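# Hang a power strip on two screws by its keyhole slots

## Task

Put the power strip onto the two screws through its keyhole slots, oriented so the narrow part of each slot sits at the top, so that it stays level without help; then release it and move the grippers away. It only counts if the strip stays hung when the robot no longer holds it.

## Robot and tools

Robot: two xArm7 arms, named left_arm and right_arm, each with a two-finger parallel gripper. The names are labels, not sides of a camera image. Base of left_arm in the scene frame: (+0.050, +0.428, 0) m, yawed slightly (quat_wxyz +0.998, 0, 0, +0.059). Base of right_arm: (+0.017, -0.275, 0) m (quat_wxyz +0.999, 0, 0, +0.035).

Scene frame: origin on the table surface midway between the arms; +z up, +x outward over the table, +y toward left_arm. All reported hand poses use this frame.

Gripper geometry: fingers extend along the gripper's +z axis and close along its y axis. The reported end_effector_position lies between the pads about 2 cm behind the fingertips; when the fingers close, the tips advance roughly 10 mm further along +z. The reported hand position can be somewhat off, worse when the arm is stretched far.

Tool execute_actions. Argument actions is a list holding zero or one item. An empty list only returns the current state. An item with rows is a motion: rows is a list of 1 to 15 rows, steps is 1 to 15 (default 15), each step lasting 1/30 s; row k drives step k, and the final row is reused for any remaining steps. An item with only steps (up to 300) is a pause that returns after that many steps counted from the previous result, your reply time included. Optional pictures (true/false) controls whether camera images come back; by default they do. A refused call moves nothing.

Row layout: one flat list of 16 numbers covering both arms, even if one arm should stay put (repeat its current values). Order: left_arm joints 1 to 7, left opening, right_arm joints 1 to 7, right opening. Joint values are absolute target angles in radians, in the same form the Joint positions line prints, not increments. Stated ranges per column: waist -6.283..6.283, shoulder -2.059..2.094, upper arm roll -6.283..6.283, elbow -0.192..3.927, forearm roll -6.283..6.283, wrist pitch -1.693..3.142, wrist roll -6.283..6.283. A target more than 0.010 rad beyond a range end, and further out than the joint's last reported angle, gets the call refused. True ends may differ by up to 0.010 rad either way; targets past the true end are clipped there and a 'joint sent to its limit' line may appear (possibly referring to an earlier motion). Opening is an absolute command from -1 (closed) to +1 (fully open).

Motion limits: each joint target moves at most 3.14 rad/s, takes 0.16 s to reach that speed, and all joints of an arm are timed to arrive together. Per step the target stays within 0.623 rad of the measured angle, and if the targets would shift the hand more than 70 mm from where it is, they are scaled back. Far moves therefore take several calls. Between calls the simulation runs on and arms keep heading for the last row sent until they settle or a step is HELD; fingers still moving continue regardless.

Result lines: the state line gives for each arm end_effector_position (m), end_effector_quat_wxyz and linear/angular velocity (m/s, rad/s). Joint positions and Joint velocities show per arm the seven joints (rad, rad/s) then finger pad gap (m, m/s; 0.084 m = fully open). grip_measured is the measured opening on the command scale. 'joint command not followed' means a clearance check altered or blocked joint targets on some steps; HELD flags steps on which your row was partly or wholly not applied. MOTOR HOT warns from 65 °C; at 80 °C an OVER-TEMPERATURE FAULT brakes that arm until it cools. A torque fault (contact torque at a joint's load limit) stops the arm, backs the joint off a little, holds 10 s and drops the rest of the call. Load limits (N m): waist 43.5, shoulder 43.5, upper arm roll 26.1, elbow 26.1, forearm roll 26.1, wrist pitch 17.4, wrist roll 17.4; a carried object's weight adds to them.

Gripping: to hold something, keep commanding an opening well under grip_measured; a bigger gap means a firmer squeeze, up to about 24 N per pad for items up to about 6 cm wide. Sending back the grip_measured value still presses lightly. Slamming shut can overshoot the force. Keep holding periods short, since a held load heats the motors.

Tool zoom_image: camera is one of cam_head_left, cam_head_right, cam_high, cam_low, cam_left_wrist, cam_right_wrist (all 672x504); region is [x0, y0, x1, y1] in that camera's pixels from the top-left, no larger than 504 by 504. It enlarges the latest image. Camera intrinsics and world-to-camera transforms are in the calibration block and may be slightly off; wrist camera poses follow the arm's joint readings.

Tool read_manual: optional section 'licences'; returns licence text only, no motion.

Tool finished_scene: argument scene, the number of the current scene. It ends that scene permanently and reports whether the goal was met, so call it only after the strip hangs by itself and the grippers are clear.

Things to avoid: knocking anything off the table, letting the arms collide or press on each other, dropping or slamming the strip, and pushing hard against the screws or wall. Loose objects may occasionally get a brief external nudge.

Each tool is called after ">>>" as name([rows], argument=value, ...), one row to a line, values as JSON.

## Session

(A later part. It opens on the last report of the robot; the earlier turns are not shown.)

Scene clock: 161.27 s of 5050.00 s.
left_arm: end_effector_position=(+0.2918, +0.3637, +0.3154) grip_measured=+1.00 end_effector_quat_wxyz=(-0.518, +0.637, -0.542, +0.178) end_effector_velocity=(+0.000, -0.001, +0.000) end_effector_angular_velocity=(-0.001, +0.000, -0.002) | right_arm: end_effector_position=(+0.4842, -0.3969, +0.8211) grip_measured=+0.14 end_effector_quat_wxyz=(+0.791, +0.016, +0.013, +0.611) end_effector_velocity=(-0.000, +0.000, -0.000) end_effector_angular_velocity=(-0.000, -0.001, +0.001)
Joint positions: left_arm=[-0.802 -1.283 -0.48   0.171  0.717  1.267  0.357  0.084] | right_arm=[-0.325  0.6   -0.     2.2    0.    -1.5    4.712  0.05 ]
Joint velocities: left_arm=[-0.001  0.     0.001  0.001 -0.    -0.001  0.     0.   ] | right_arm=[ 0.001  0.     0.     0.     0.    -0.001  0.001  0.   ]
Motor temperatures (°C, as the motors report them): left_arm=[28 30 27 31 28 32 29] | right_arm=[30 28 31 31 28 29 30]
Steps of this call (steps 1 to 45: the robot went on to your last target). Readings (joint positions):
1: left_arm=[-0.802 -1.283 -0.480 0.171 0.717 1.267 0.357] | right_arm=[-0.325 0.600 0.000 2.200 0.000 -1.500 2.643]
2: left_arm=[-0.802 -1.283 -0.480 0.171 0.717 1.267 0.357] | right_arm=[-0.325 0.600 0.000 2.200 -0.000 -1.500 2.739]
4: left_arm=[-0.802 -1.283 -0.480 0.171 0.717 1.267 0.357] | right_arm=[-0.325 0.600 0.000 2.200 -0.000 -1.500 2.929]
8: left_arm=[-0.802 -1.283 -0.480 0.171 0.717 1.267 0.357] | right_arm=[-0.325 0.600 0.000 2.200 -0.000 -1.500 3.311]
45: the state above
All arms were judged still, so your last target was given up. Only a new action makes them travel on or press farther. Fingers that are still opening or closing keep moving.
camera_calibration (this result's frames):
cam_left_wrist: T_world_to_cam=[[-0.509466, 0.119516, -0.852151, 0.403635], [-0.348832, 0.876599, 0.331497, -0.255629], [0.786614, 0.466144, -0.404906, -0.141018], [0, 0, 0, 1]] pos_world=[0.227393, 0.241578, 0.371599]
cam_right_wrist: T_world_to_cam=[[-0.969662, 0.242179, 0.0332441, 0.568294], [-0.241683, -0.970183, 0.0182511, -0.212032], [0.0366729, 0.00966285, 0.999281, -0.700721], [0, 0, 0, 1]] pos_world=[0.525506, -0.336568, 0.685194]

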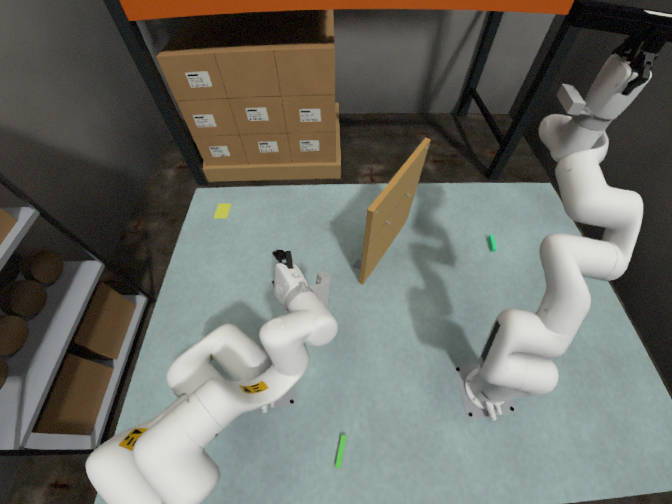

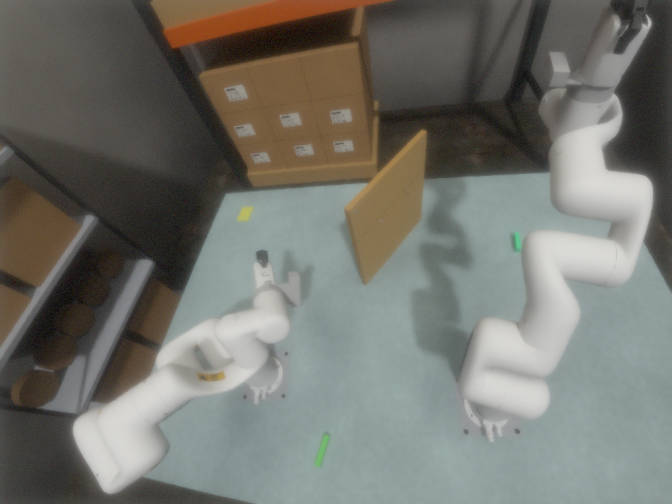

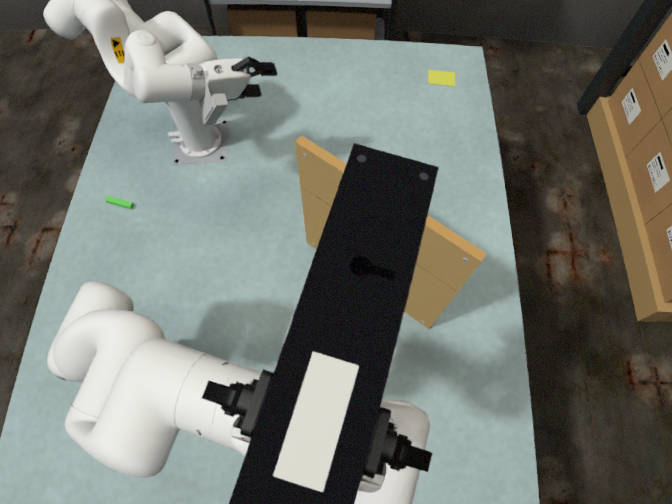

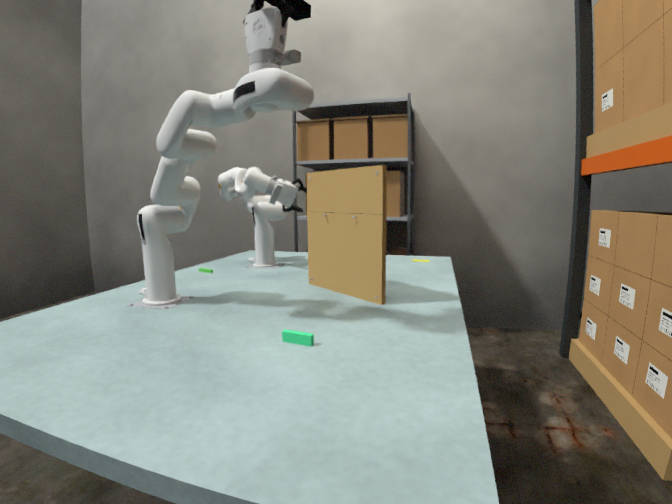

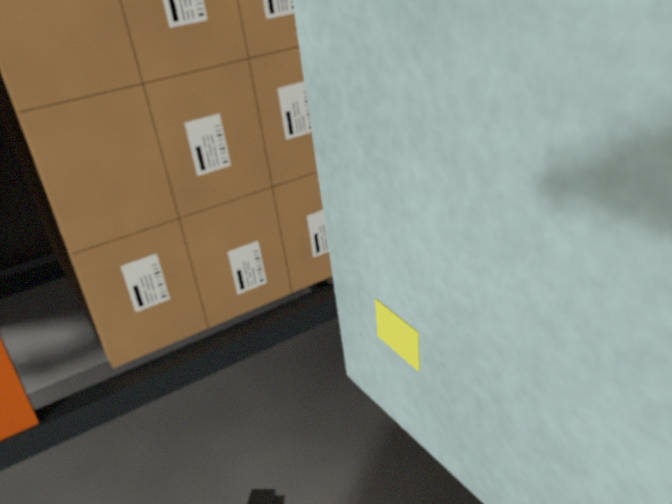

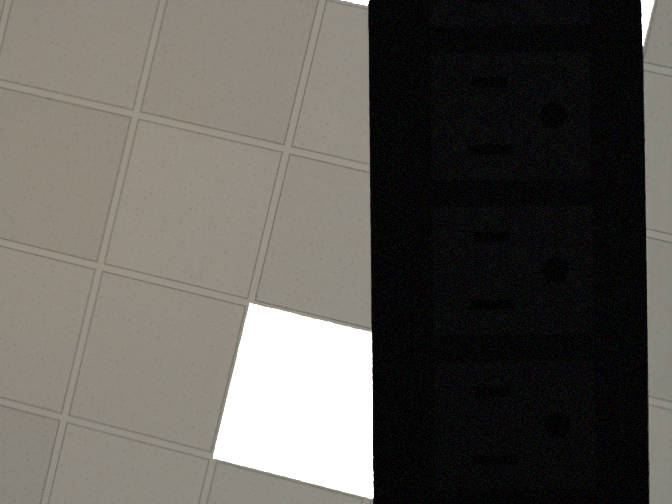

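>>> execute_actions([
  {"rows":[[-0.802,-1.283,-0.48,0.171,0.717,1.267,0.357,1,-0.7,0.4,0,1.8,1.0,0,5.008,-0.5]],"steps":15},
], pictures=false)

>>> execute_actions([
  {"steps":30},
], pictures=false)

>>> execute_actions([
  {"rows":[[-0.802,-1.283,-0.48,0.171,0.717,1.267,0.357,1,-0.7,0.1,0,1.0,2.07,1.4,5.008,-0.5]],"steps":15},
], pictures=false)

>>> execute_actions([
  {"steps":40},
], pictures=false)

>>> execute_actions([
  {"rows":[[-0.802,-1.283,-0.48,0.171,0.717,1.267,0.357,1,-0.7,0.017,0,0.4,2.07,1.4,5.008,-0.5]],"steps":15},
], pictures=false)

>>> execute_actions([
  {"rows":[[-0.802,-1.283,-0.48,0.171,0.717,1.267,0.357,1,-0.256,0.017,0,0.361,2.07,1.4,5.008,-0.5]],"steps":15},
], pictures=false)

>>> execute_actions([
  {"steps":15},
])

Scene clock: 214.43 s of 5050.00 s.
left_arm: end_effector_position=(+0.2918, +0.3637, +0.3154) grip_measured=+1.00 end_effector_quat_wxyz=(-0.518, +0.637, -0.542, +0.178) end_effector_velocity=(-0.000, -0.000, +0.000) end_effector_angular_velocity=(+0.000, -0.001, -0.001) | right_arm: end_effector_position=(+0.5110, -0.5934, +0.7970) grip_measured=+0.14 end_effector_quat_wxyz=(+0.751, +0.283, -0.034, +0.595) end_effector_velocity=(+0.027, -0.444, -0.152) end_effector_angular_velocity=(+1.301, +0.426, +0.131)
Joint positions: left_arm=[-0.802 -1.283 -0.48   0.171  0.717  1.267  0.357  0.084] | right_arm=[-0.493  0.511 -0.     2.021  0.341 -1.158  4.844  0.05 ]
Joint velocities: left_arm=[ 0.     0.001 -0.001  0.001  0.     0.    -0.    -0.   ] | right_arm=[-0.321 -0.17   0.    -0.343  0.88   0.879  0.252 -0.   ]
Motor temperatures (°C, as the motors report them): left_arm=[28 30 27 31 28 32 29] | right_arm=[30 28 31 31 28 28 30]
Steps of this call (steps 1 to 90: nothing new was sent; then 49.67 s passed at rest; steps 91 to 105: all 15 steps of this action). Readings (joint positions):
91: left_arm=[-0.802 -1.283 -0.480 0.171 0.717 1.267 0.357] | right_arm=[-0.325 0.600 0.000 2.200 0.000 -1.500 4.712]
92: left_arm=[-0.802 -1.283 -0.480 0.171 0.717 1.267 0.357] | right_arm=[-0.327 0.599 0.001 2.197 0.004 -1.496 4.714]
94: left_arm=[-0.802 -1.283 -0.480 0.171 0.717 1.267 0.357] | right_arm=[-0.345 0.587 0.003 2.174 0.041 -1.458 4.732]
98: left_arm=[-0.802 -1.283 -0.480 0.171 0.717 1.267 0.357] | right_arm=[-0.409 0.556 -0.000 2.111 0.147 -1.353 4.778]
105: the state above

Scene clock: 215.43 s of 5050.00 s.
left_arm: end_effector_position=(+0.2918, +0.3637, +0.3154) grip_measured=+1.00 end_effector_quat_wxyz=(-0.518, +0.637, -0.542, +0.178) end_effector_velocity=(+0.000, +0.000, -0.000) end_effector_angular_velocity=(-0.000, +0.001, +0.000) | right_arm: end_effector_position=(+0.5984, -0.7793, +0.5353) grip_measured=+0.14 end_effector_quat_wxyz=(+0.287, +0.750, -0.135, +0.580) end_effector_velocity=(+0.003, +0.011, +0.010) end_effector_angular_velocity=(+0.062, -0.025, +0.064)
Joint positions: left_arm=[-0.802 -1.283 -0.48   0.171  0.717  1.267  0.357  0.084] | right_arm=[-0.698  0.4    0.     1.802  0.995 -0.011  5.007  0.05 ]
Joint velocities: left_arm=[ 0.    -0.     0.001 -0.     0.    -0.001  0.    -0.   ] | right_arm=[-0.011 -0.029 -0.001  0.01   0.041  0.103  0.011  0.   ]
Motor temperatures (°C, as the motors report them): left_arm=[28 30 27 31 28 32 29] | right_arm=[30 28 31 31 28 28 30]
Steps of this call (steps 1 to 30: the robot went on to your last target). Readings (joint positions):
1: left_arm=[-0.802 -1.283 -0.480 0.171 0.717 1.267 0.357] | right_arm=[-0.503 0.505 -0.000 2.010 0.371 -1.128 4.852]
2: left_arm=[-0.802 -1.283 -0.480 0.171 0.717 1.267 0.357] | right_arm=[-0.514 0.500 -0.000 1.999 0.401 -1.098 4.860]
4: left_arm=[-0.802 -1.283 -0.480 0.171 0.717 1.267 0.357] | right_arm=[-0.533 0.490 -0.000 1.978 0.463 -1.035 4.876]
8: left_arm=[-0.802 -1.283 -0.480 0.171 0.717 1.267 0.357] | right_arm=[-0.570 0.470 -0.000 1.939 0.582 -0.896 4.905]
30: the state above

Scene clock: 215.93 s of 5050.00 s.
left_arm: end_effector_position=(+0.2918, +0.3637, +0.3154) grip_measured=+1.00 end_effector_quat_wxyz=(-0.518, +0.637, -0.542, +0.178) end_effector_velocity=(+0.000, +0.000, +0.000) end_effector_angular_velocity=(-0.001, +0.000, -0.000) | right_arm: end_effector_position=(+0.6035, -0.6755, +0.3753) grip_measured=+0.14 end_effector_quat_wxyz=(-0.016, +0.816, -0.206, +0.540) end_effector_velocity=(+0.002, +0.335, -0.295) end_effector_angular_velocity=(+1.530, -0.214, +0.547)
Joint positions: left_arm=[-0.802 -1.283 -0.48   0.171  0.717  1.267  0.357  0.084] | right_arm=[-0.7    0.252 -0.     1.432  1.385  0.381  5.008  0.05 ]
Joint velocities: left_arm=[-0.    -0.     0.001  0.     0.    -0.     0.    -0.   ] | right_arm=[-0.001 -0.284 -0.001 -0.82   1.049  1.045  0.001  0.   ]
Motor temperatures (°C, as the motors report them): left_arm=[28 30 27 31 28 32 29] | right_arm=[30 28 31 31 28 28 30]
Steps of this call (steps 1 to 15: all 15 steps of this action). Readings (joint positions):
1: left_arm=[-0.802 -1.283 -0.480 0.171 0.717 1.267 0.357] | right_arm=[-0.699 0.399 0.000 1.802 0.997 -0.008 5.007]
2: left_arm=[-0.802 -1.283 -0.480 0.171 0.717 1.267 0.357] | right_arm=[-0.699 0.397 0.000 1.799 1.002 -0.002 5.007]
4: left_arm=[-0.802 -1.283 -0.480 0.171 0.717 1.267 0.357] | right_arm=[-0.700 0.376 -0.001 1.761 1.042 0.039 5.007]
8: left_arm=[-0.802 -1.283 -0.480 0.171 0.717 1.267 0.357] | right_arm=[-0.699 0.321 -0.000 1.631 1.169 0.166 5.008]
15: the state above

Scene clock: 217.27 s of 5050.00 s.
left_arm: end_effector_position=(+0.2918, +0.3637, +0.3154) grip_measured=+1.00 end_effector_quat_wxyz=(-0.518, +0.637, -0.542, +0.178) end_effector_velocity=(+0.000, +0.000, -0.000) end_effector_angular_velocity=(+0.001, +0.001, +0.001) | right_arm: end_effector_position=(+0.5904, -0.4384, +0.4160) grip_measured=+0.14 end_effector_quat_wxyz=(+0.558, -0.580, +0.177, -0.567) end_effector_velocity=(+0.000, +0.001, +0.001) end_effector_angular_velocity=(+0.000, -0.002, +0.004)
Joint positions: left_arm=[-0.802 -1.283 -0.48   0.171  0.717  1.267  0.357  0.084] | right_arm=[-0.7    0.1   -0.     1.     2.07   1.4    5.008  0.05 ]
Joint velocities: left_arm=[ 0.     0.001 -0.    -0.     0.     0.    -0.    -0.   ] | right_arm=[ 0.    -0.001  0.001  0.    -0.     0.002  0.001 -0.   ]
Motor temperatures (°C, as the motors report them): left_arm=[28 30 27 31 28 32 29] | right_arm=[30 28 31 31 28 28 30]
Steps of this call (steps 1 to 40: the robot went on to your last target). Readings (joint positions):
1: left_arm=[-0.802 -1.283 -0.480 0.171 0.717 1.267 0.357] | right_arm=[-0.700 0.242 -0.000 1.405 1.421 0.416 5.008]
2: left_arm=[-0.802 -1.283 -0.480 0.171 0.717 1.267 0.357] | right_arm=[-0.700 0.233 -0.000 1.378 1.459 0.454 5.008]
4: left_arm=[-0.802 -1.283 -0.480 0.171 0.717 1.267 0.357] | right_arm=[-0.700 0.214 -0.001 1.324 1.541 0.537 5.008]
8: left_arm=[-0.802 -1.283 -0.480 0.171 0.717 1.267 0.357] | right_arm=[-0.700 0.178 -0.000 1.221 1.709 0.734 5.008]
40: the state above

Scene clock: 217.77 s of 5050.00 s.
left_arm: end_effector_position=(+0.2918, +0.3637, +0.3154) grip_measured=+1.00 end_effector_quat_wxyz=(-0.518, +0.637, -0.542, +0.178) end_effector_velocity=(+0.000, +0.000, -0.000) end_effector_angular_velocity=(+0.001, +0.000, +0.000) | right_arm: end_effector_position=(+0.5176, -0.3852, +0.2665) grip_measured=+0.14 end_effector_quat_wxyz=(+0.583, -0.594, +0.309, -0.460) end_effector_velocity=(-0.221, +0.162, -0.318) end_effector_angular_velocity=(+0.479, +0.651, +0.000)
Joint positions: left_arm=[-0.802 -1.283 -0.48   0.171  0.717  1.267  0.357  0.084] | right_arm=[-0.7    0.045  0.     0.601  2.07   1.399  5.008  0.05 ]
Joint velocities: left_arm=[ 0.  0. -0. -0.  0.  0. -0. -0.] | right_arm=[ 0.    -0.133  0.001 -0.942  0.002  0.002  0.    -0.   ]
Motor temperatures (°C, as the motors report them): left_arm=[28 30 27 31 28 32 29] | right_arm=[30 28 31 31 28 28 30]
Steps of this call (steps 1 to 15: all 15 steps of this action). Readings (joint positions):
1: left_arm=[-0.802 -1.283 -0.480 0.171 0.717 1.267 0.357] | right_arm=[-0.700 0.100 -0.000 1.000 2.070 1.400 5.008]
2: left_arm=[-0.802 -1.283 -0.480 0.171 0.717 1.267 0.357] | right_arm=[-0.700 0.099 -0.000 0.997 2.070 1.400 5.008]
4: left_arm=[-0.802 -1.283 -0.480 0.171 0.717 1.267 0.357] | right_arm=[-0.700 0.091 -0.000 0.962 2.071 1.401 5.008]
8: left_arm=[-0.802 -1.283 -0.480 0.171 0.717 1.267 0.357] | right_arm=[-0.700 0.076 -0.000 0.823 2.070 1.399 5.008]
15: the state above

Scene clock: 218.27 s of 5050.00 s.
left_arm: end_effector_position=(+0.2918, +0.3637, +0.3154) grip_measured=+1.00 end_effector_quat_wxyz=(-0.518, +0.637, -0.542, +0.178) end_effector_velocity=(-0.000, -0.000, +0.001) end_effector_angular_velocity=(-0.000, -0.002, -0.001) | right_arm: end_effector_position=(+0.4644, -0.1920, +0.2022) grip_measured=+0.14 end_effector_quat_wxyz=(+0.650, -0.649, +0.265, -0.294) end_effector_velocity=(-0.179, +0.403, -0.100) end_effector_angular_velocity=(+0.082, +0.283, +0.827)
Joint positions: left_arm=[-0.802 -1.283 -0.48   0.171  0.717  1.267  0.357  0.084] | right_arm=[-0.358  0.021  0.001  0.402  2.07   1.4    5.008  0.05 ]
Joint velocities: left_arm=[-0.    -0.    -0.001  0.001 -0.     0.001 -0.    -0.   ] | right_arm=[ 0.831 -0.037 -0.004 -0.331 -0.001 -0.001  0.     0.   ]
Motor temperatures (°C, as the motors report them): left_arm=[28 30 27 31 28 32 29] | right_arm=[30 28 31 31 28 28 30]
Steps of this call (steps 1 to 15: all 15 steps of this action). Readings (joint positions):
1: left_arm=[-0.802 -1.283 -0.480 0.171 0.717 1.267 0.357] | right_arm=[-0.700 0.041 0.000 0.569 2.070 1.399 5.008]
2: left_arm=[-0.802 -1.283 -0.480 0.171 0.717 1.267 0.357] | right_arm=[-0.697 0.037 -0.001 0.541 2.070 1.399 5.008]
4: left_arm=[-0.802 -1.283 -0.480 0.171 0.717 1.267 0.357] | right_arm=[-0.664 0.036 -0.006 0.508 2.070 1.397 5.008]
8: left_arm=[-0.802 -1.283 -0.480 0.171 0.717 1.267 0.357] | right_arm=[-0.550 0.030 0.001 0.477 2.070 1.400 5.008]
15: the state above

Scene clock: 218.77 s of 5050.00 s.
left_arm: end_effector_position=(+0.2918, +0.3637, +0.3154) grip_measured=+1.00 end_effector_quat_wxyz=(-0.518, +0.637, -0.542, +0.178) end_effector_velocity=(-0.000, -0.000, +0.000) end_effector_angular_velocity=(-0.001, -0.001, -0.000) | right_arm: end_effector_position=(+0.4400, -0.1454, +0.1902) grip_measured=+0.14 end_effector_quat_wxyz=(+0.662, -0.663, +0.245, -0.249) end_effector_velocity=(-0.003, +0.006, -0.002) end_effector_angular_velocity=(+0.001, +0.004, +0.015)
Joint positions: left_arm=[-0.802 -1.283 -0.48   0.171  0.717  1.267  0.357  0.084] | right_arm=[-0.257  0.017 -0.001  0.362  2.07   1.4    5.008  0.05 ]
Joint velocities: left_arm=[ 0.    -0.001 -0.001  0.001 -0.    -0.    -0.     0.   ] | right_arm=[ 0.008  0.001  0.004 -0.004 -0.002  0.001  0.     0.   ]
Motor temperatures (°C, as the motors report them): left_arm=[28 30 27 31 28 32 29] | right_arm=[30 28 31 31 28 28 30]
Steps of this call (steps 1 to 15: the robot went on to your last target). Readings (joint positions):
1: left_arm=[-0.802 -1.283 -0.480 0.171 0.717 1.267 0.357] | right_arm=[-0.330 0.020 0.001 0.391 2.070 1.400 5.008]
2: left_arm=[-0.802 -1.283 -0.480 0.171 0.717 1.267 0.357] | right_arm=[-0.306 0.019 0.002 0.381 2.070 1.400 5.008]
4: left_arm=[-0.802 -1.283 -0.480 0.171 0.717 1.267 0.357] | right_arm=[-0.278 0.018 0.003 0.368 2.069 1.400 5.008]
8: left_arm=[-0.802 -1.283 -0.480 0.171 0.717 1.267 0.357] | right_arm=[-0.262 0.017 -0.001 0.364 2.070 1.400 5.008]
15: the state above
camera_calibration (this result's frames):
cam_left_wrist: T_world_to_cam=[[-0.509466, 0.119516, -0.85215, 0.403635], [-0.348832, 0.876599, 0.331497, -0.255629], [0.786614, 0.466144, -0.404906, -0.141018], [0, 0, 0, 1]] pos_world=[0.227393, 0.241578, 0.371599]
cam_right_wrist: T_world_to_cam=[[-0.010393, -0.00286696, -0.999942, 0.224266], [-0.74332, 0.668911, 0.00580795, 0.494234], [0.668855, 0.743337, -0.00908308, -0.0507657], [0, 0, 0, 1]] pos_world=[0.40366, -0.29222, 0.220922]

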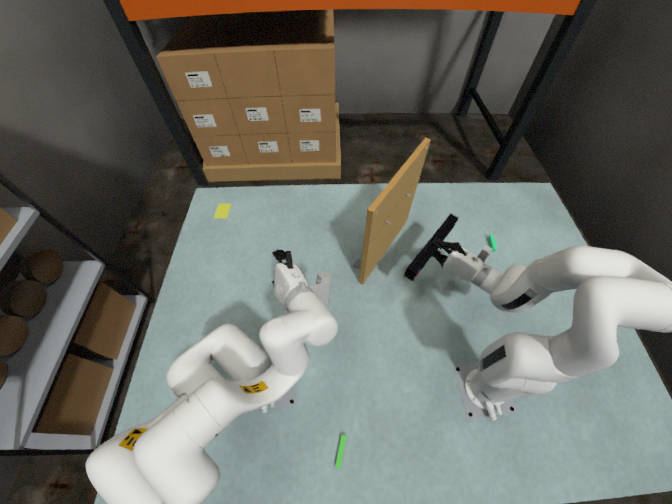

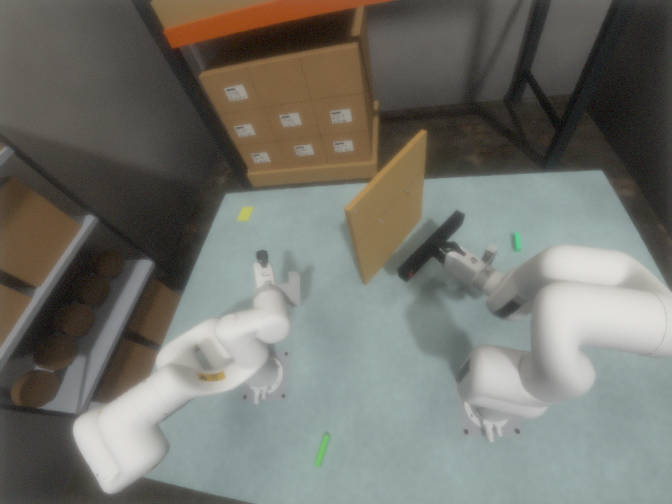

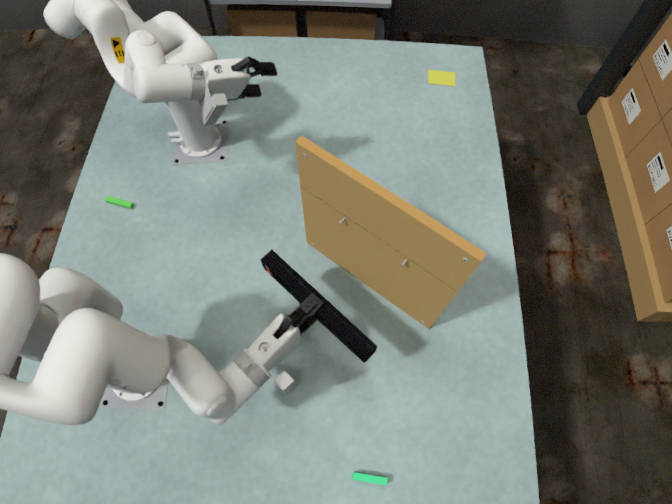

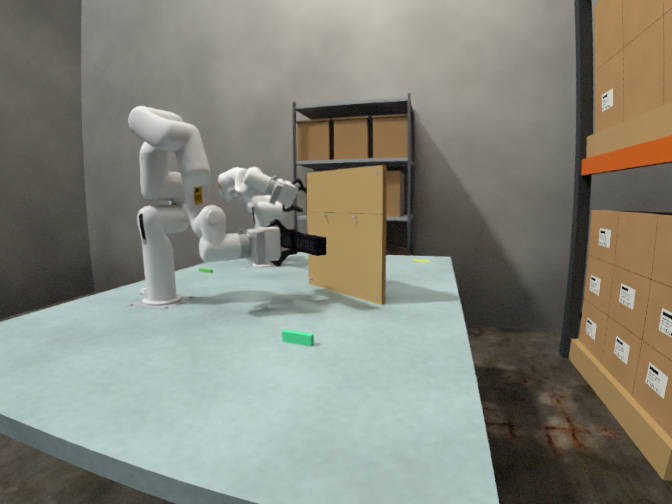

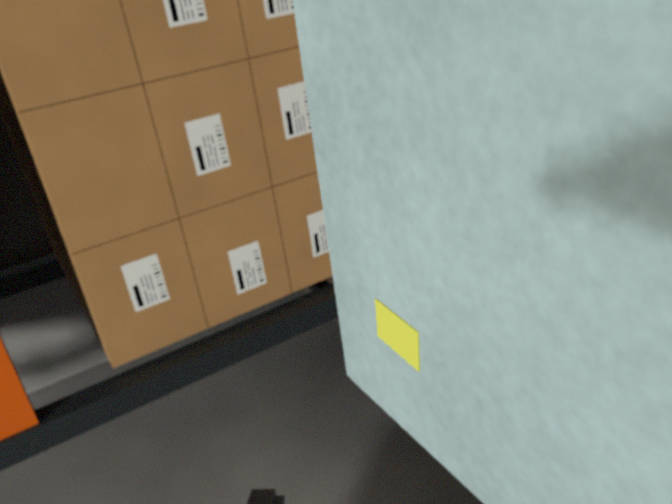

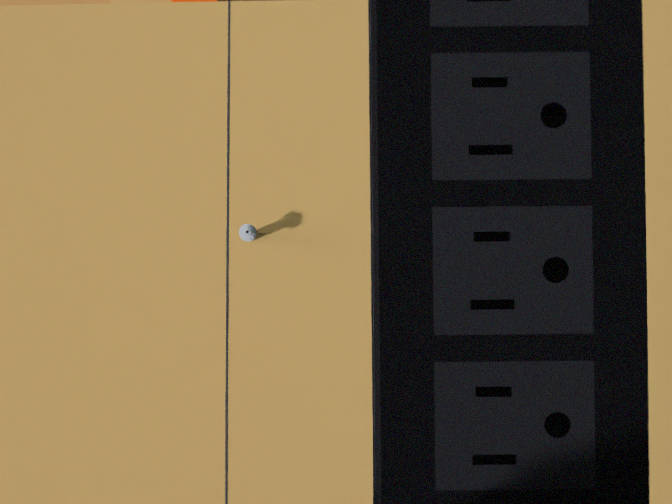

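>>> execute_actions([
  {"rows":[[-0.802,-1.283,-0.48,0.171,0.717,1.267,0.357,1,0.0,0.017,0,0.361,2.07,1.4,5.008,-0.5]],"steps":15},
], pictures=false)

>>> execute_actions([
  {"steps":12},
])

Scene clock: 253.27 s of 5050.00 s.
left_arm: end_effector_position=(+0.2918, +0.3637, +0.3154) grip_measured=+1.00 end_effector_quat_wxyz=(-0.518, +0.637, -0.542, +0.178) end_effector_velocity=(-0.000, +0.000, +0.000) end_effector_angular_velocity=(-0.000, +0.000, +0.001) | right_arm: end_effector_position=(+0.3945, -0.0444, +0.1899) grip_measured=+0.14 end_effector_quat_wxyz=(+0.687, -0.689, +0.161, -0.164) end_effector_velocity=(-0.003, +0.010, +0.003) end_effector_angular_velocity=(-0.003, -0.009, +0.023)
Joint positions: left_arm=[-0.802 -1.283 -0.48   0.171  0.717  1.267  0.357  0.084] | right_arm=[-0.006  0.017 -0.001  0.361  2.07   1.4    5.008  0.05 ]
Joint velocities: left_arm=[-0.    -0.     0.     0.    -0.     0.001 -0.    -0.   ] | right_arm=[ 0.047 -0.003 -0.018  0.007  0.004 -0.005 -0.    -0.   ]
Motor temperatures (°C, as the motors report them): left_arm=[28 30 27 31 28 32 29] | right_arm=[30 27 31 30 28 29 30]
Steps of this call (steps 1 to 15: the robot went on to your last target; steps 16 to 90: nothing new was sent; then 31.00 s passed at rest; steps 91 to 105: all 15 steps of this action). Readings (joint positions):
91: left_arm=[-0.802 -1.283 -0.480 0.171 0.717 1.267 0.357] | right_arm=[-0.256 0.017 -0.000 0.361 2.070 1.400 5.008]
92: left_arm=[-0.802 -1.283 -0.480 0.171 0.717 1.267 0.357] | right_arm=[-0.252 0.017 -0.001 0.361 2.070 1.400 5.008]
94: left_arm=[-0.802 -1.283 -0.480 0.171 0.717 1.267 0.357] | right_arm=[-0.215 0.017 -0.006 0.362 2.071 1.398 5.008]
98: left_arm=[-0.802 -1.283 -0.480 0.171 0.717 1.267 0.357] | right_arm=[-0.078 0.017 0.003 0.361 2.069 1.401 5.008]
105: the state above

Scene clock: 253.67 s of 5050.00 s.
left_arm: end_effector_position=(+0.2918, +0.3637, +0.3154) grip_measured=+1.00 end_effector_quat_wxyz=(-0.518, +0.637, -0.542, +0.178) end_effector_velocity=(+0.000, +0.000, -0.000) end_effector_angular_velocity=(-0.001, +0.001, +0.001) | right_arm: end_effector_position=(+0.3930, -0.0420, +0.1899) grip_measured=+0.14 end_effector_quat_wxyz=(+0.688, -0.689, +0.158, -0.162) end_effector_velocity=(-0.001, +0.001, +0.000) end_effector_angular_velocity=(-0.001, -0.001, +0.003)
Joint positions: left_arm=[-0.802 -1.283 -0.48   0.171  0.717  1.267  0.357  0.084] | right_arm=[-0.     0.017 -0.     0.361  2.07   1.4    5.008  0.05 ]
Joint velocities: left_arm=[ 0.     0.     0.001 -0.    -0.    -0.001 -0.001  0.   ] | right_arm=[ 0.002 -0.     0.001  0.    -0.001 -0.001 -0.     0.   ]
Motor temperatures (°C, as the motors report them): left_arm=[28 30 27 31 28 32 29] | right_arm=[30 27 31 30 28 29 30]
Steps of this call (steps 1 to 12: the robot went on to your last target). Readings (joint positions):
1: left_arm=[-0.802 -1.283 -0.480 0.171 0.717 1.267 0.357] | right_arm=[-0.005 0.017 -0.001 0.361 2.070 1.400 5.008]
2: left_arm=[-0.802 -1.283 -0.480 0.171 0.717 1.267 0.357] | right_arm=[-0.004 0.017 -0.001 0.361 2.070 1.400 5.008]
4: left_arm=[-0.802 -1.283 -0.480 0.171 0.717 1.267 0.357] | right_arm=[-0.002 0.017 -0.001 0.361 2.070 1.400 5.008]
8: left_arm=[-0.802 -1.283 -0.480 0.171 0.717 1.267 0.357] | right_arm=[-0.001 0.017 -0.000 0.361 2.070 1.400 5.008]
12: the state above
camera_calibration (this result's frames):
cam_left_wrist: T_world_to_cam=[[-0.509466, 0.119516, -0.852151, 0.403635], [-0.348832, 0.876599, 0.331497, -0.255629], [0.786614, 0.466144, -0.404906, -0.141018], [0, 0, 0, 1]] pos_world=[0.227393, 0.241578, 0.371599]
cam_right_wrist: T_world_to_cam=[[-0.00993243, -0.0054485, -0.999936, 0.223573], [-0.889084, 0.457701, 0.00633738, 0.438389], [0.457637, 0.889089, -0.00939025, -0.00705682], [0, 0, 0, 1]] pos_world=[0.395215, -0.193159, 0.220714]

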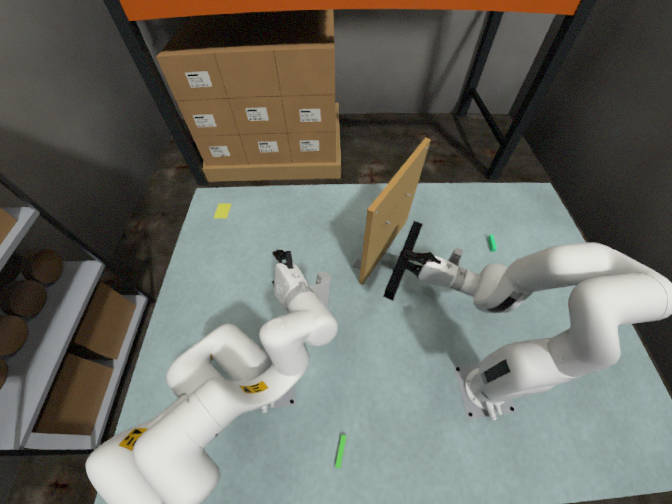

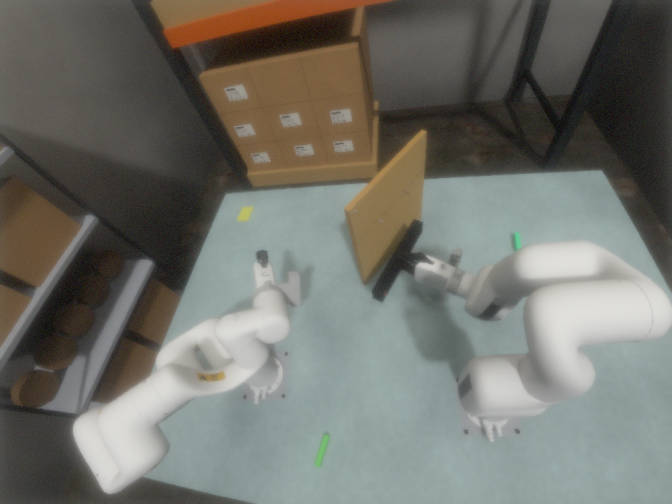

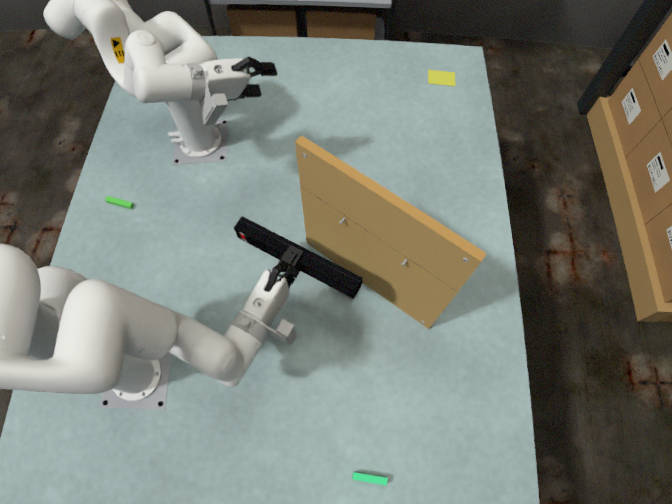

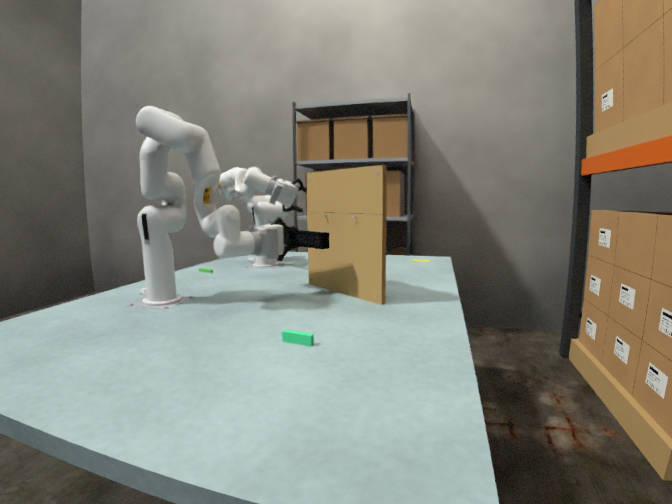

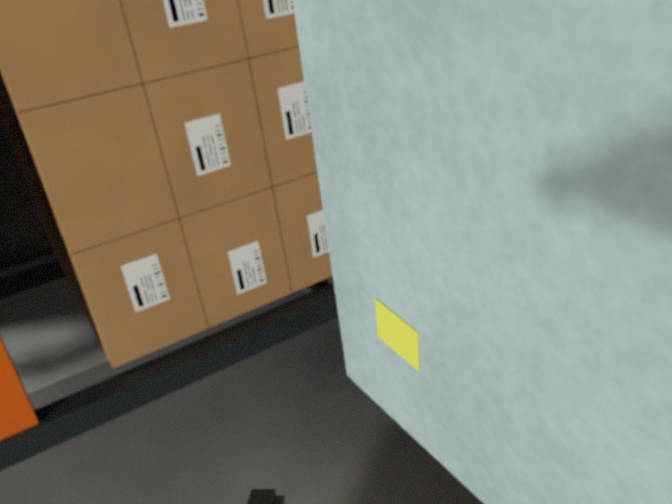

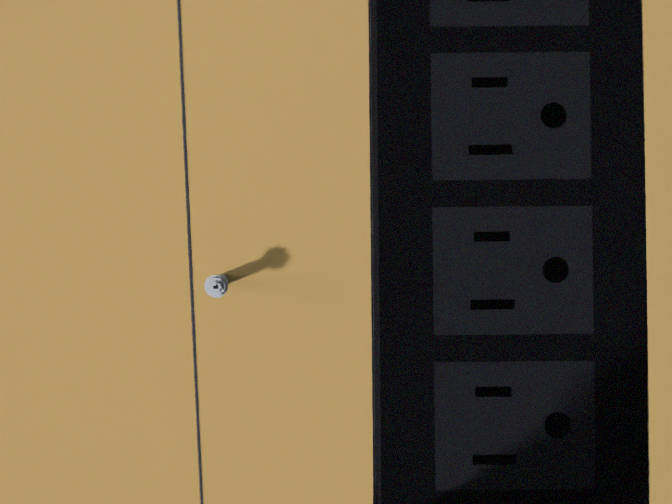

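>>> execute_actions([
  {"rows":[[-0.802,-1.283,-0.48,0.171,0.717,1.267,0.357,1,-0.2,0.025,0,0.5,2.09,1.33,5.1,-0.5]],"steps":12},
], pictures=false)

>>> execute_actions([
  {"rows":[[-0.802,-1.283,-0.48,0.171,0.717,1.267,0.357,1,-0.033,0.043,0,0.6685,2.113,1.2146,5.237,-0.5]],"steps":15},
], pictures=false)

>>> execute_actions([
  {"steps":12},
])

Scene clock: 276.77 s of 5050.00 s.
left_arm: end_effector_position=(+0.2918, +0.3637, +0.3154) grip_measured=+1.00 end_effector_quat_wxyz=(-0.518, +0.637, -0.542, +0.178) end_effector_velocity=(+0.000, -0.000, +0.000) end_effector_angular_velocity=(-0.001, +0.000, -0.002) | right_arm: end_effector_position=(+0.4805, -0.1329, +0.2204) grip_measured=+0.14 end_effector_quat_wxyz=(+0.666, -0.665, +0.230, -0.247) end_effector_velocity=(+0.056, -0.079, +0.021) end_effector_angular_velocity=(+0.005, +0.010, -0.175)
Joint positions: left_arm=[-0.802 -1.283 -0.48   0.171  0.717  1.267  0.357  0.084] | right_arm=[-0.187  0.024 -0.004  0.492  2.089  1.335  5.093  0.05 ]
Joint velocities: left_arm=[-0.001  0.     0.001  0.001  0.    -0.001  0.     0.   ] | right_arm=[-0.166  0.009  0.022  0.098  0.01  -0.06   0.083  0.   ]
Motor temperatures (°C, as the motors report them): left_arm=[28 30 27 31 28 32 29] | right_arm=[30 27 31 30 28 29 30]
Steps of this call (steps 1 to 15: the robot went on to your last target; steps 16 to 90: nothing new was sent; then 19.70 s passed at rest; steps 91 to 102: all 12 steps of this action). Readings (joint positions):
91: left_arm=[-0.802 -1.283 -0.480 0.171 0.717 1.267 0.357] | right_arm=[-0.000 0.017 0.000 0.361 2.070 1.400 5.008]
92: left_arm=[-0.802 -1.283 -0.480 0.171 0.717 1.267 0.357] | right_arm=[-0.003 0.017 0.001 0.363 2.070 1.399 5.010]
94: left_arm=[-0.802 -1.283 -0.480 0.171 0.717 1.267 0.357] | right_arm=[-0.037 0.020 0.006 0.384 2.072 1.386 5.027]
98: left_arm=[-0.802 -1.283 -0.480 0.171 0.717 1.267 0.357] | right_arm=[-0.131 0.022 -0.002 0.454 2.084 1.355 5.068]
102: the state above

Scene clock: 277.27 s of 5050.00 s.
left_arm: end_effector_position=(+0.2918, +0.3637, +0.3154) grip_measured=+1.00 end_effector_quat_wxyz=(-0.518, +0.637, -0.542, +0.178) end_effector_velocity=(-0.000, -0.000, +0.000) end_effector_angular_velocity=(-0.000, -0.001, -0.001) | right_arm: end_effector_position=(+0.5181, -0.0790, +0.2576) grip_measured=+0.14 end_effector_quat_wxyz=(+0.674, -0.675, +0.211, -0.210) end_effector_velocity=(+0.008, +0.007, +0.011) end_effector_angular_velocity=(+0.004, -0.007, +0.006)
Joint positions: left_arm=[-0.802 -1.283 -0.48   0.171  0.717  1.267  0.357  0.084] | right_arm=[-0.036  0.043 -0.001  0.664  2.113  1.216  5.235  0.05 ]
Joint velocities: left_arm=[-0.    -0.    -0.001  0.001 -0.    -0.    -0.     0.   ] | right_arm=[ 0.017  0.     0.     0.032  0.005 -0.016  0.021 -0.   ]
Motor temperatures (°C, as the motors report them): left_arm=[28 30 27 31 28 32 29] | right_arm=[30 27 31 30 28 29 30]
Steps of this call (steps 1 to 15: all 15 steps of this action). Readings (joint positions):
1: left_arm=[-0.802 -1.283 -0.480 0.171 0.717 1.267 0.357] | right_arm=[-0.191 0.024 -0.003 0.494 2.090 1.333 5.095]
2: left_arm=[-0.802 -1.283 -0.480 0.171 0.717 1.267 0.357] | right_arm=[-0.190 0.025 -0.002 0.498 2.090 1.329 5.100]
4: left_arm=[-0.802 -1.283 -0.480 0.171 0.717 1.267 0.357] | right_arm=[-0.155 0.031 -0.004 0.534 2.095 1.298 5.135]
8: left_arm=[-0.802 -1.283 -0.480 0.171 0.717 1.267 0.357] | right_arm=[-0.058 0.038 0.006 0.644 2.109 1.240 5.211]
15: the state above

Scene clock: 277.67 s of 5050.00 s.
left_arm: end_effector_position=(+0.2918, +0.3637, +0.3154) grip_measured=+1.00 end_effector_quat_wxyz=(-0.518, +0.637, -0.542, +0.178) end_effector_velocity=(-0.000, -0.000, +0.001) end_effector_angular_velocity=(+0.000, -0.001, -0.001) | right_arm: end_effector_position=(+0.5187, -0.0772, +0.2594) grip_measured=+0.14 end_effector_quat_wxyz=(+0.675, -0.675, +0.210, -0.210) end_effector_velocity=(+0.000, +0.001, +0.001) end_effector_angular_velocity=(+0.001, -0.002, +0.001)
Joint positions: left_arm=[-0.802 -1.283 -0.48   0.171  0.717  1.267  0.357  0.084] | right_arm=[-0.033  0.043 -0.     0.668  2.113  1.215  5.237  0.05 ]
Joint velocities: left_arm=[ 0.     0.    -0.001  0.001  0.    -0.     0.     0.   ] | right_arm=[ 0.001 -0.     0.001  0.002  0.001  0.     0.    -0.   ]
Motor temperatures (°C, as the motors report them): left_arm=[28 30 27 31 28 32 29] | right_arm=[30 27 31 30 28 29 30]
Steps of this call (steps 1 to 12: the robot went on to your last target). Readings (joint positions):
1: left_arm=[-0.802 -1.283 -0.480 0.171 0.717 1.267 0.357] | right_arm=[-0.035 0.043 -0.001 0.665 2.113 1.215 5.236]
2: left_arm=[-0.802 -1.283 -0.480 0.171 0.717 1.267 0.357] | right_arm=[-0.035 0.043 -0.001 0.666 2.113 1.215 5.236]
4: left_arm=[-0.802 -1.283 -0.480 0.171 0.717 1.267 0.357] | right_arm=[-0.034 0.043 -0.000 0.667 2.113 1.215 5.236]
8: left_arm=[-0.802 -1.283 -0.480 0.171 0.717 1.267 0.357] | right_arm=[-0.033 0.043 -0.000 0.668 2.113 1.215 5.237]
12: the state above
camera_calibration (this result's frames):
cam_left_wrist: T_world_to_cam=[[-0.509466, 0.119516, -0.852151, 0.403635], [-0.348832, 0.876599, 0.331497, -0.255629], [0.786614, 0.466144, -0.404906, -0.141018], [0, 0, 0, 1]] pos_world=[0.227393, 0.241578, 0.371599]
cam_right_wrist: T_world_to_cam=[[-0.0135528, -0.00041798, -0.999908, 0.29638], [-0.812905, 0.582296, 0.0107748, 0.534794], [0.582238, 0.812977, -0.00823153, -0.10341], [0, 0, 0, 1]] pos_world=[0.498963, -0.227214, 0.289739]

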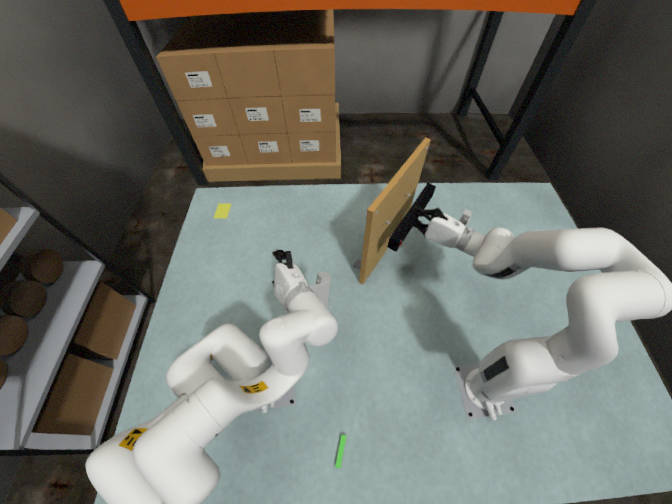

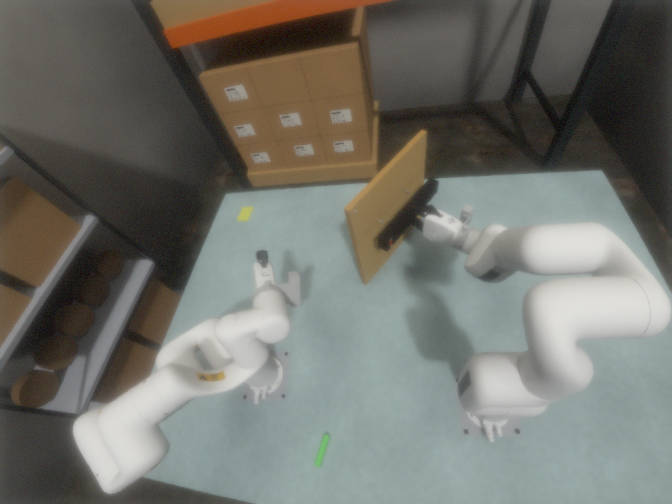

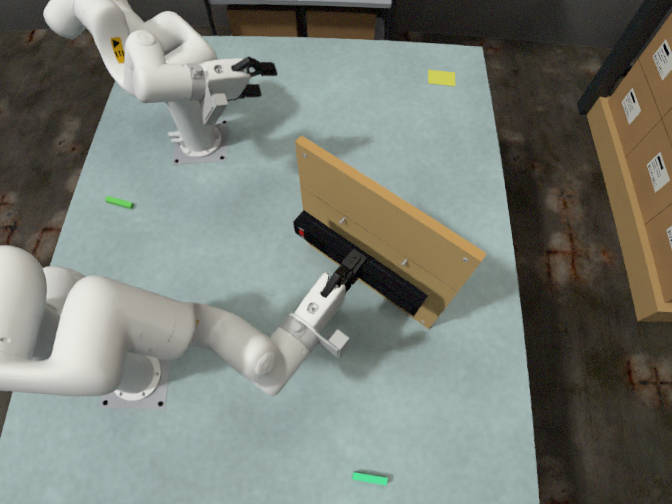

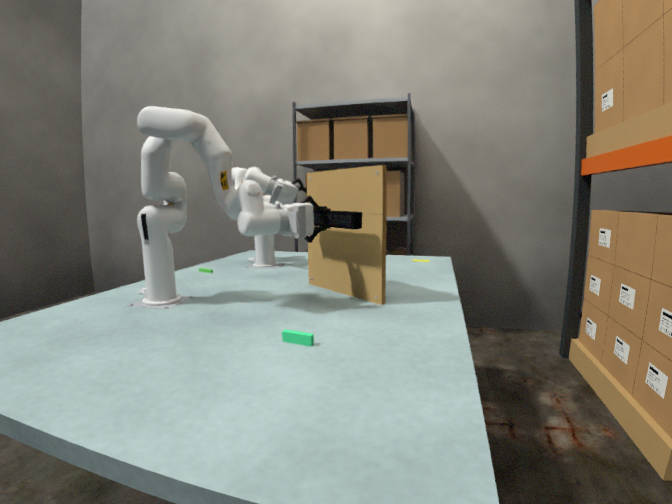

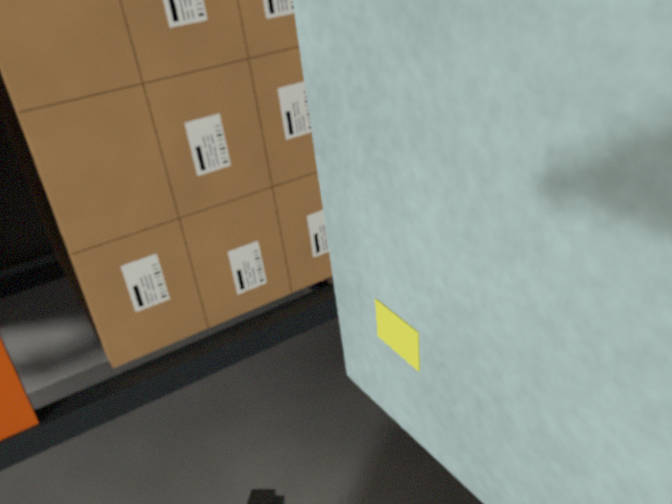

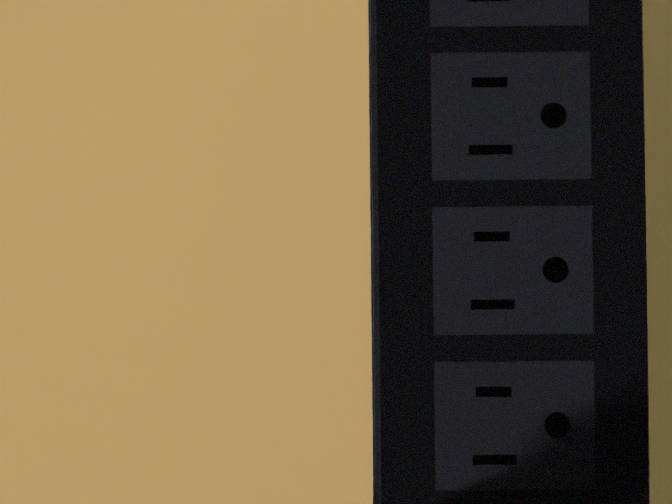

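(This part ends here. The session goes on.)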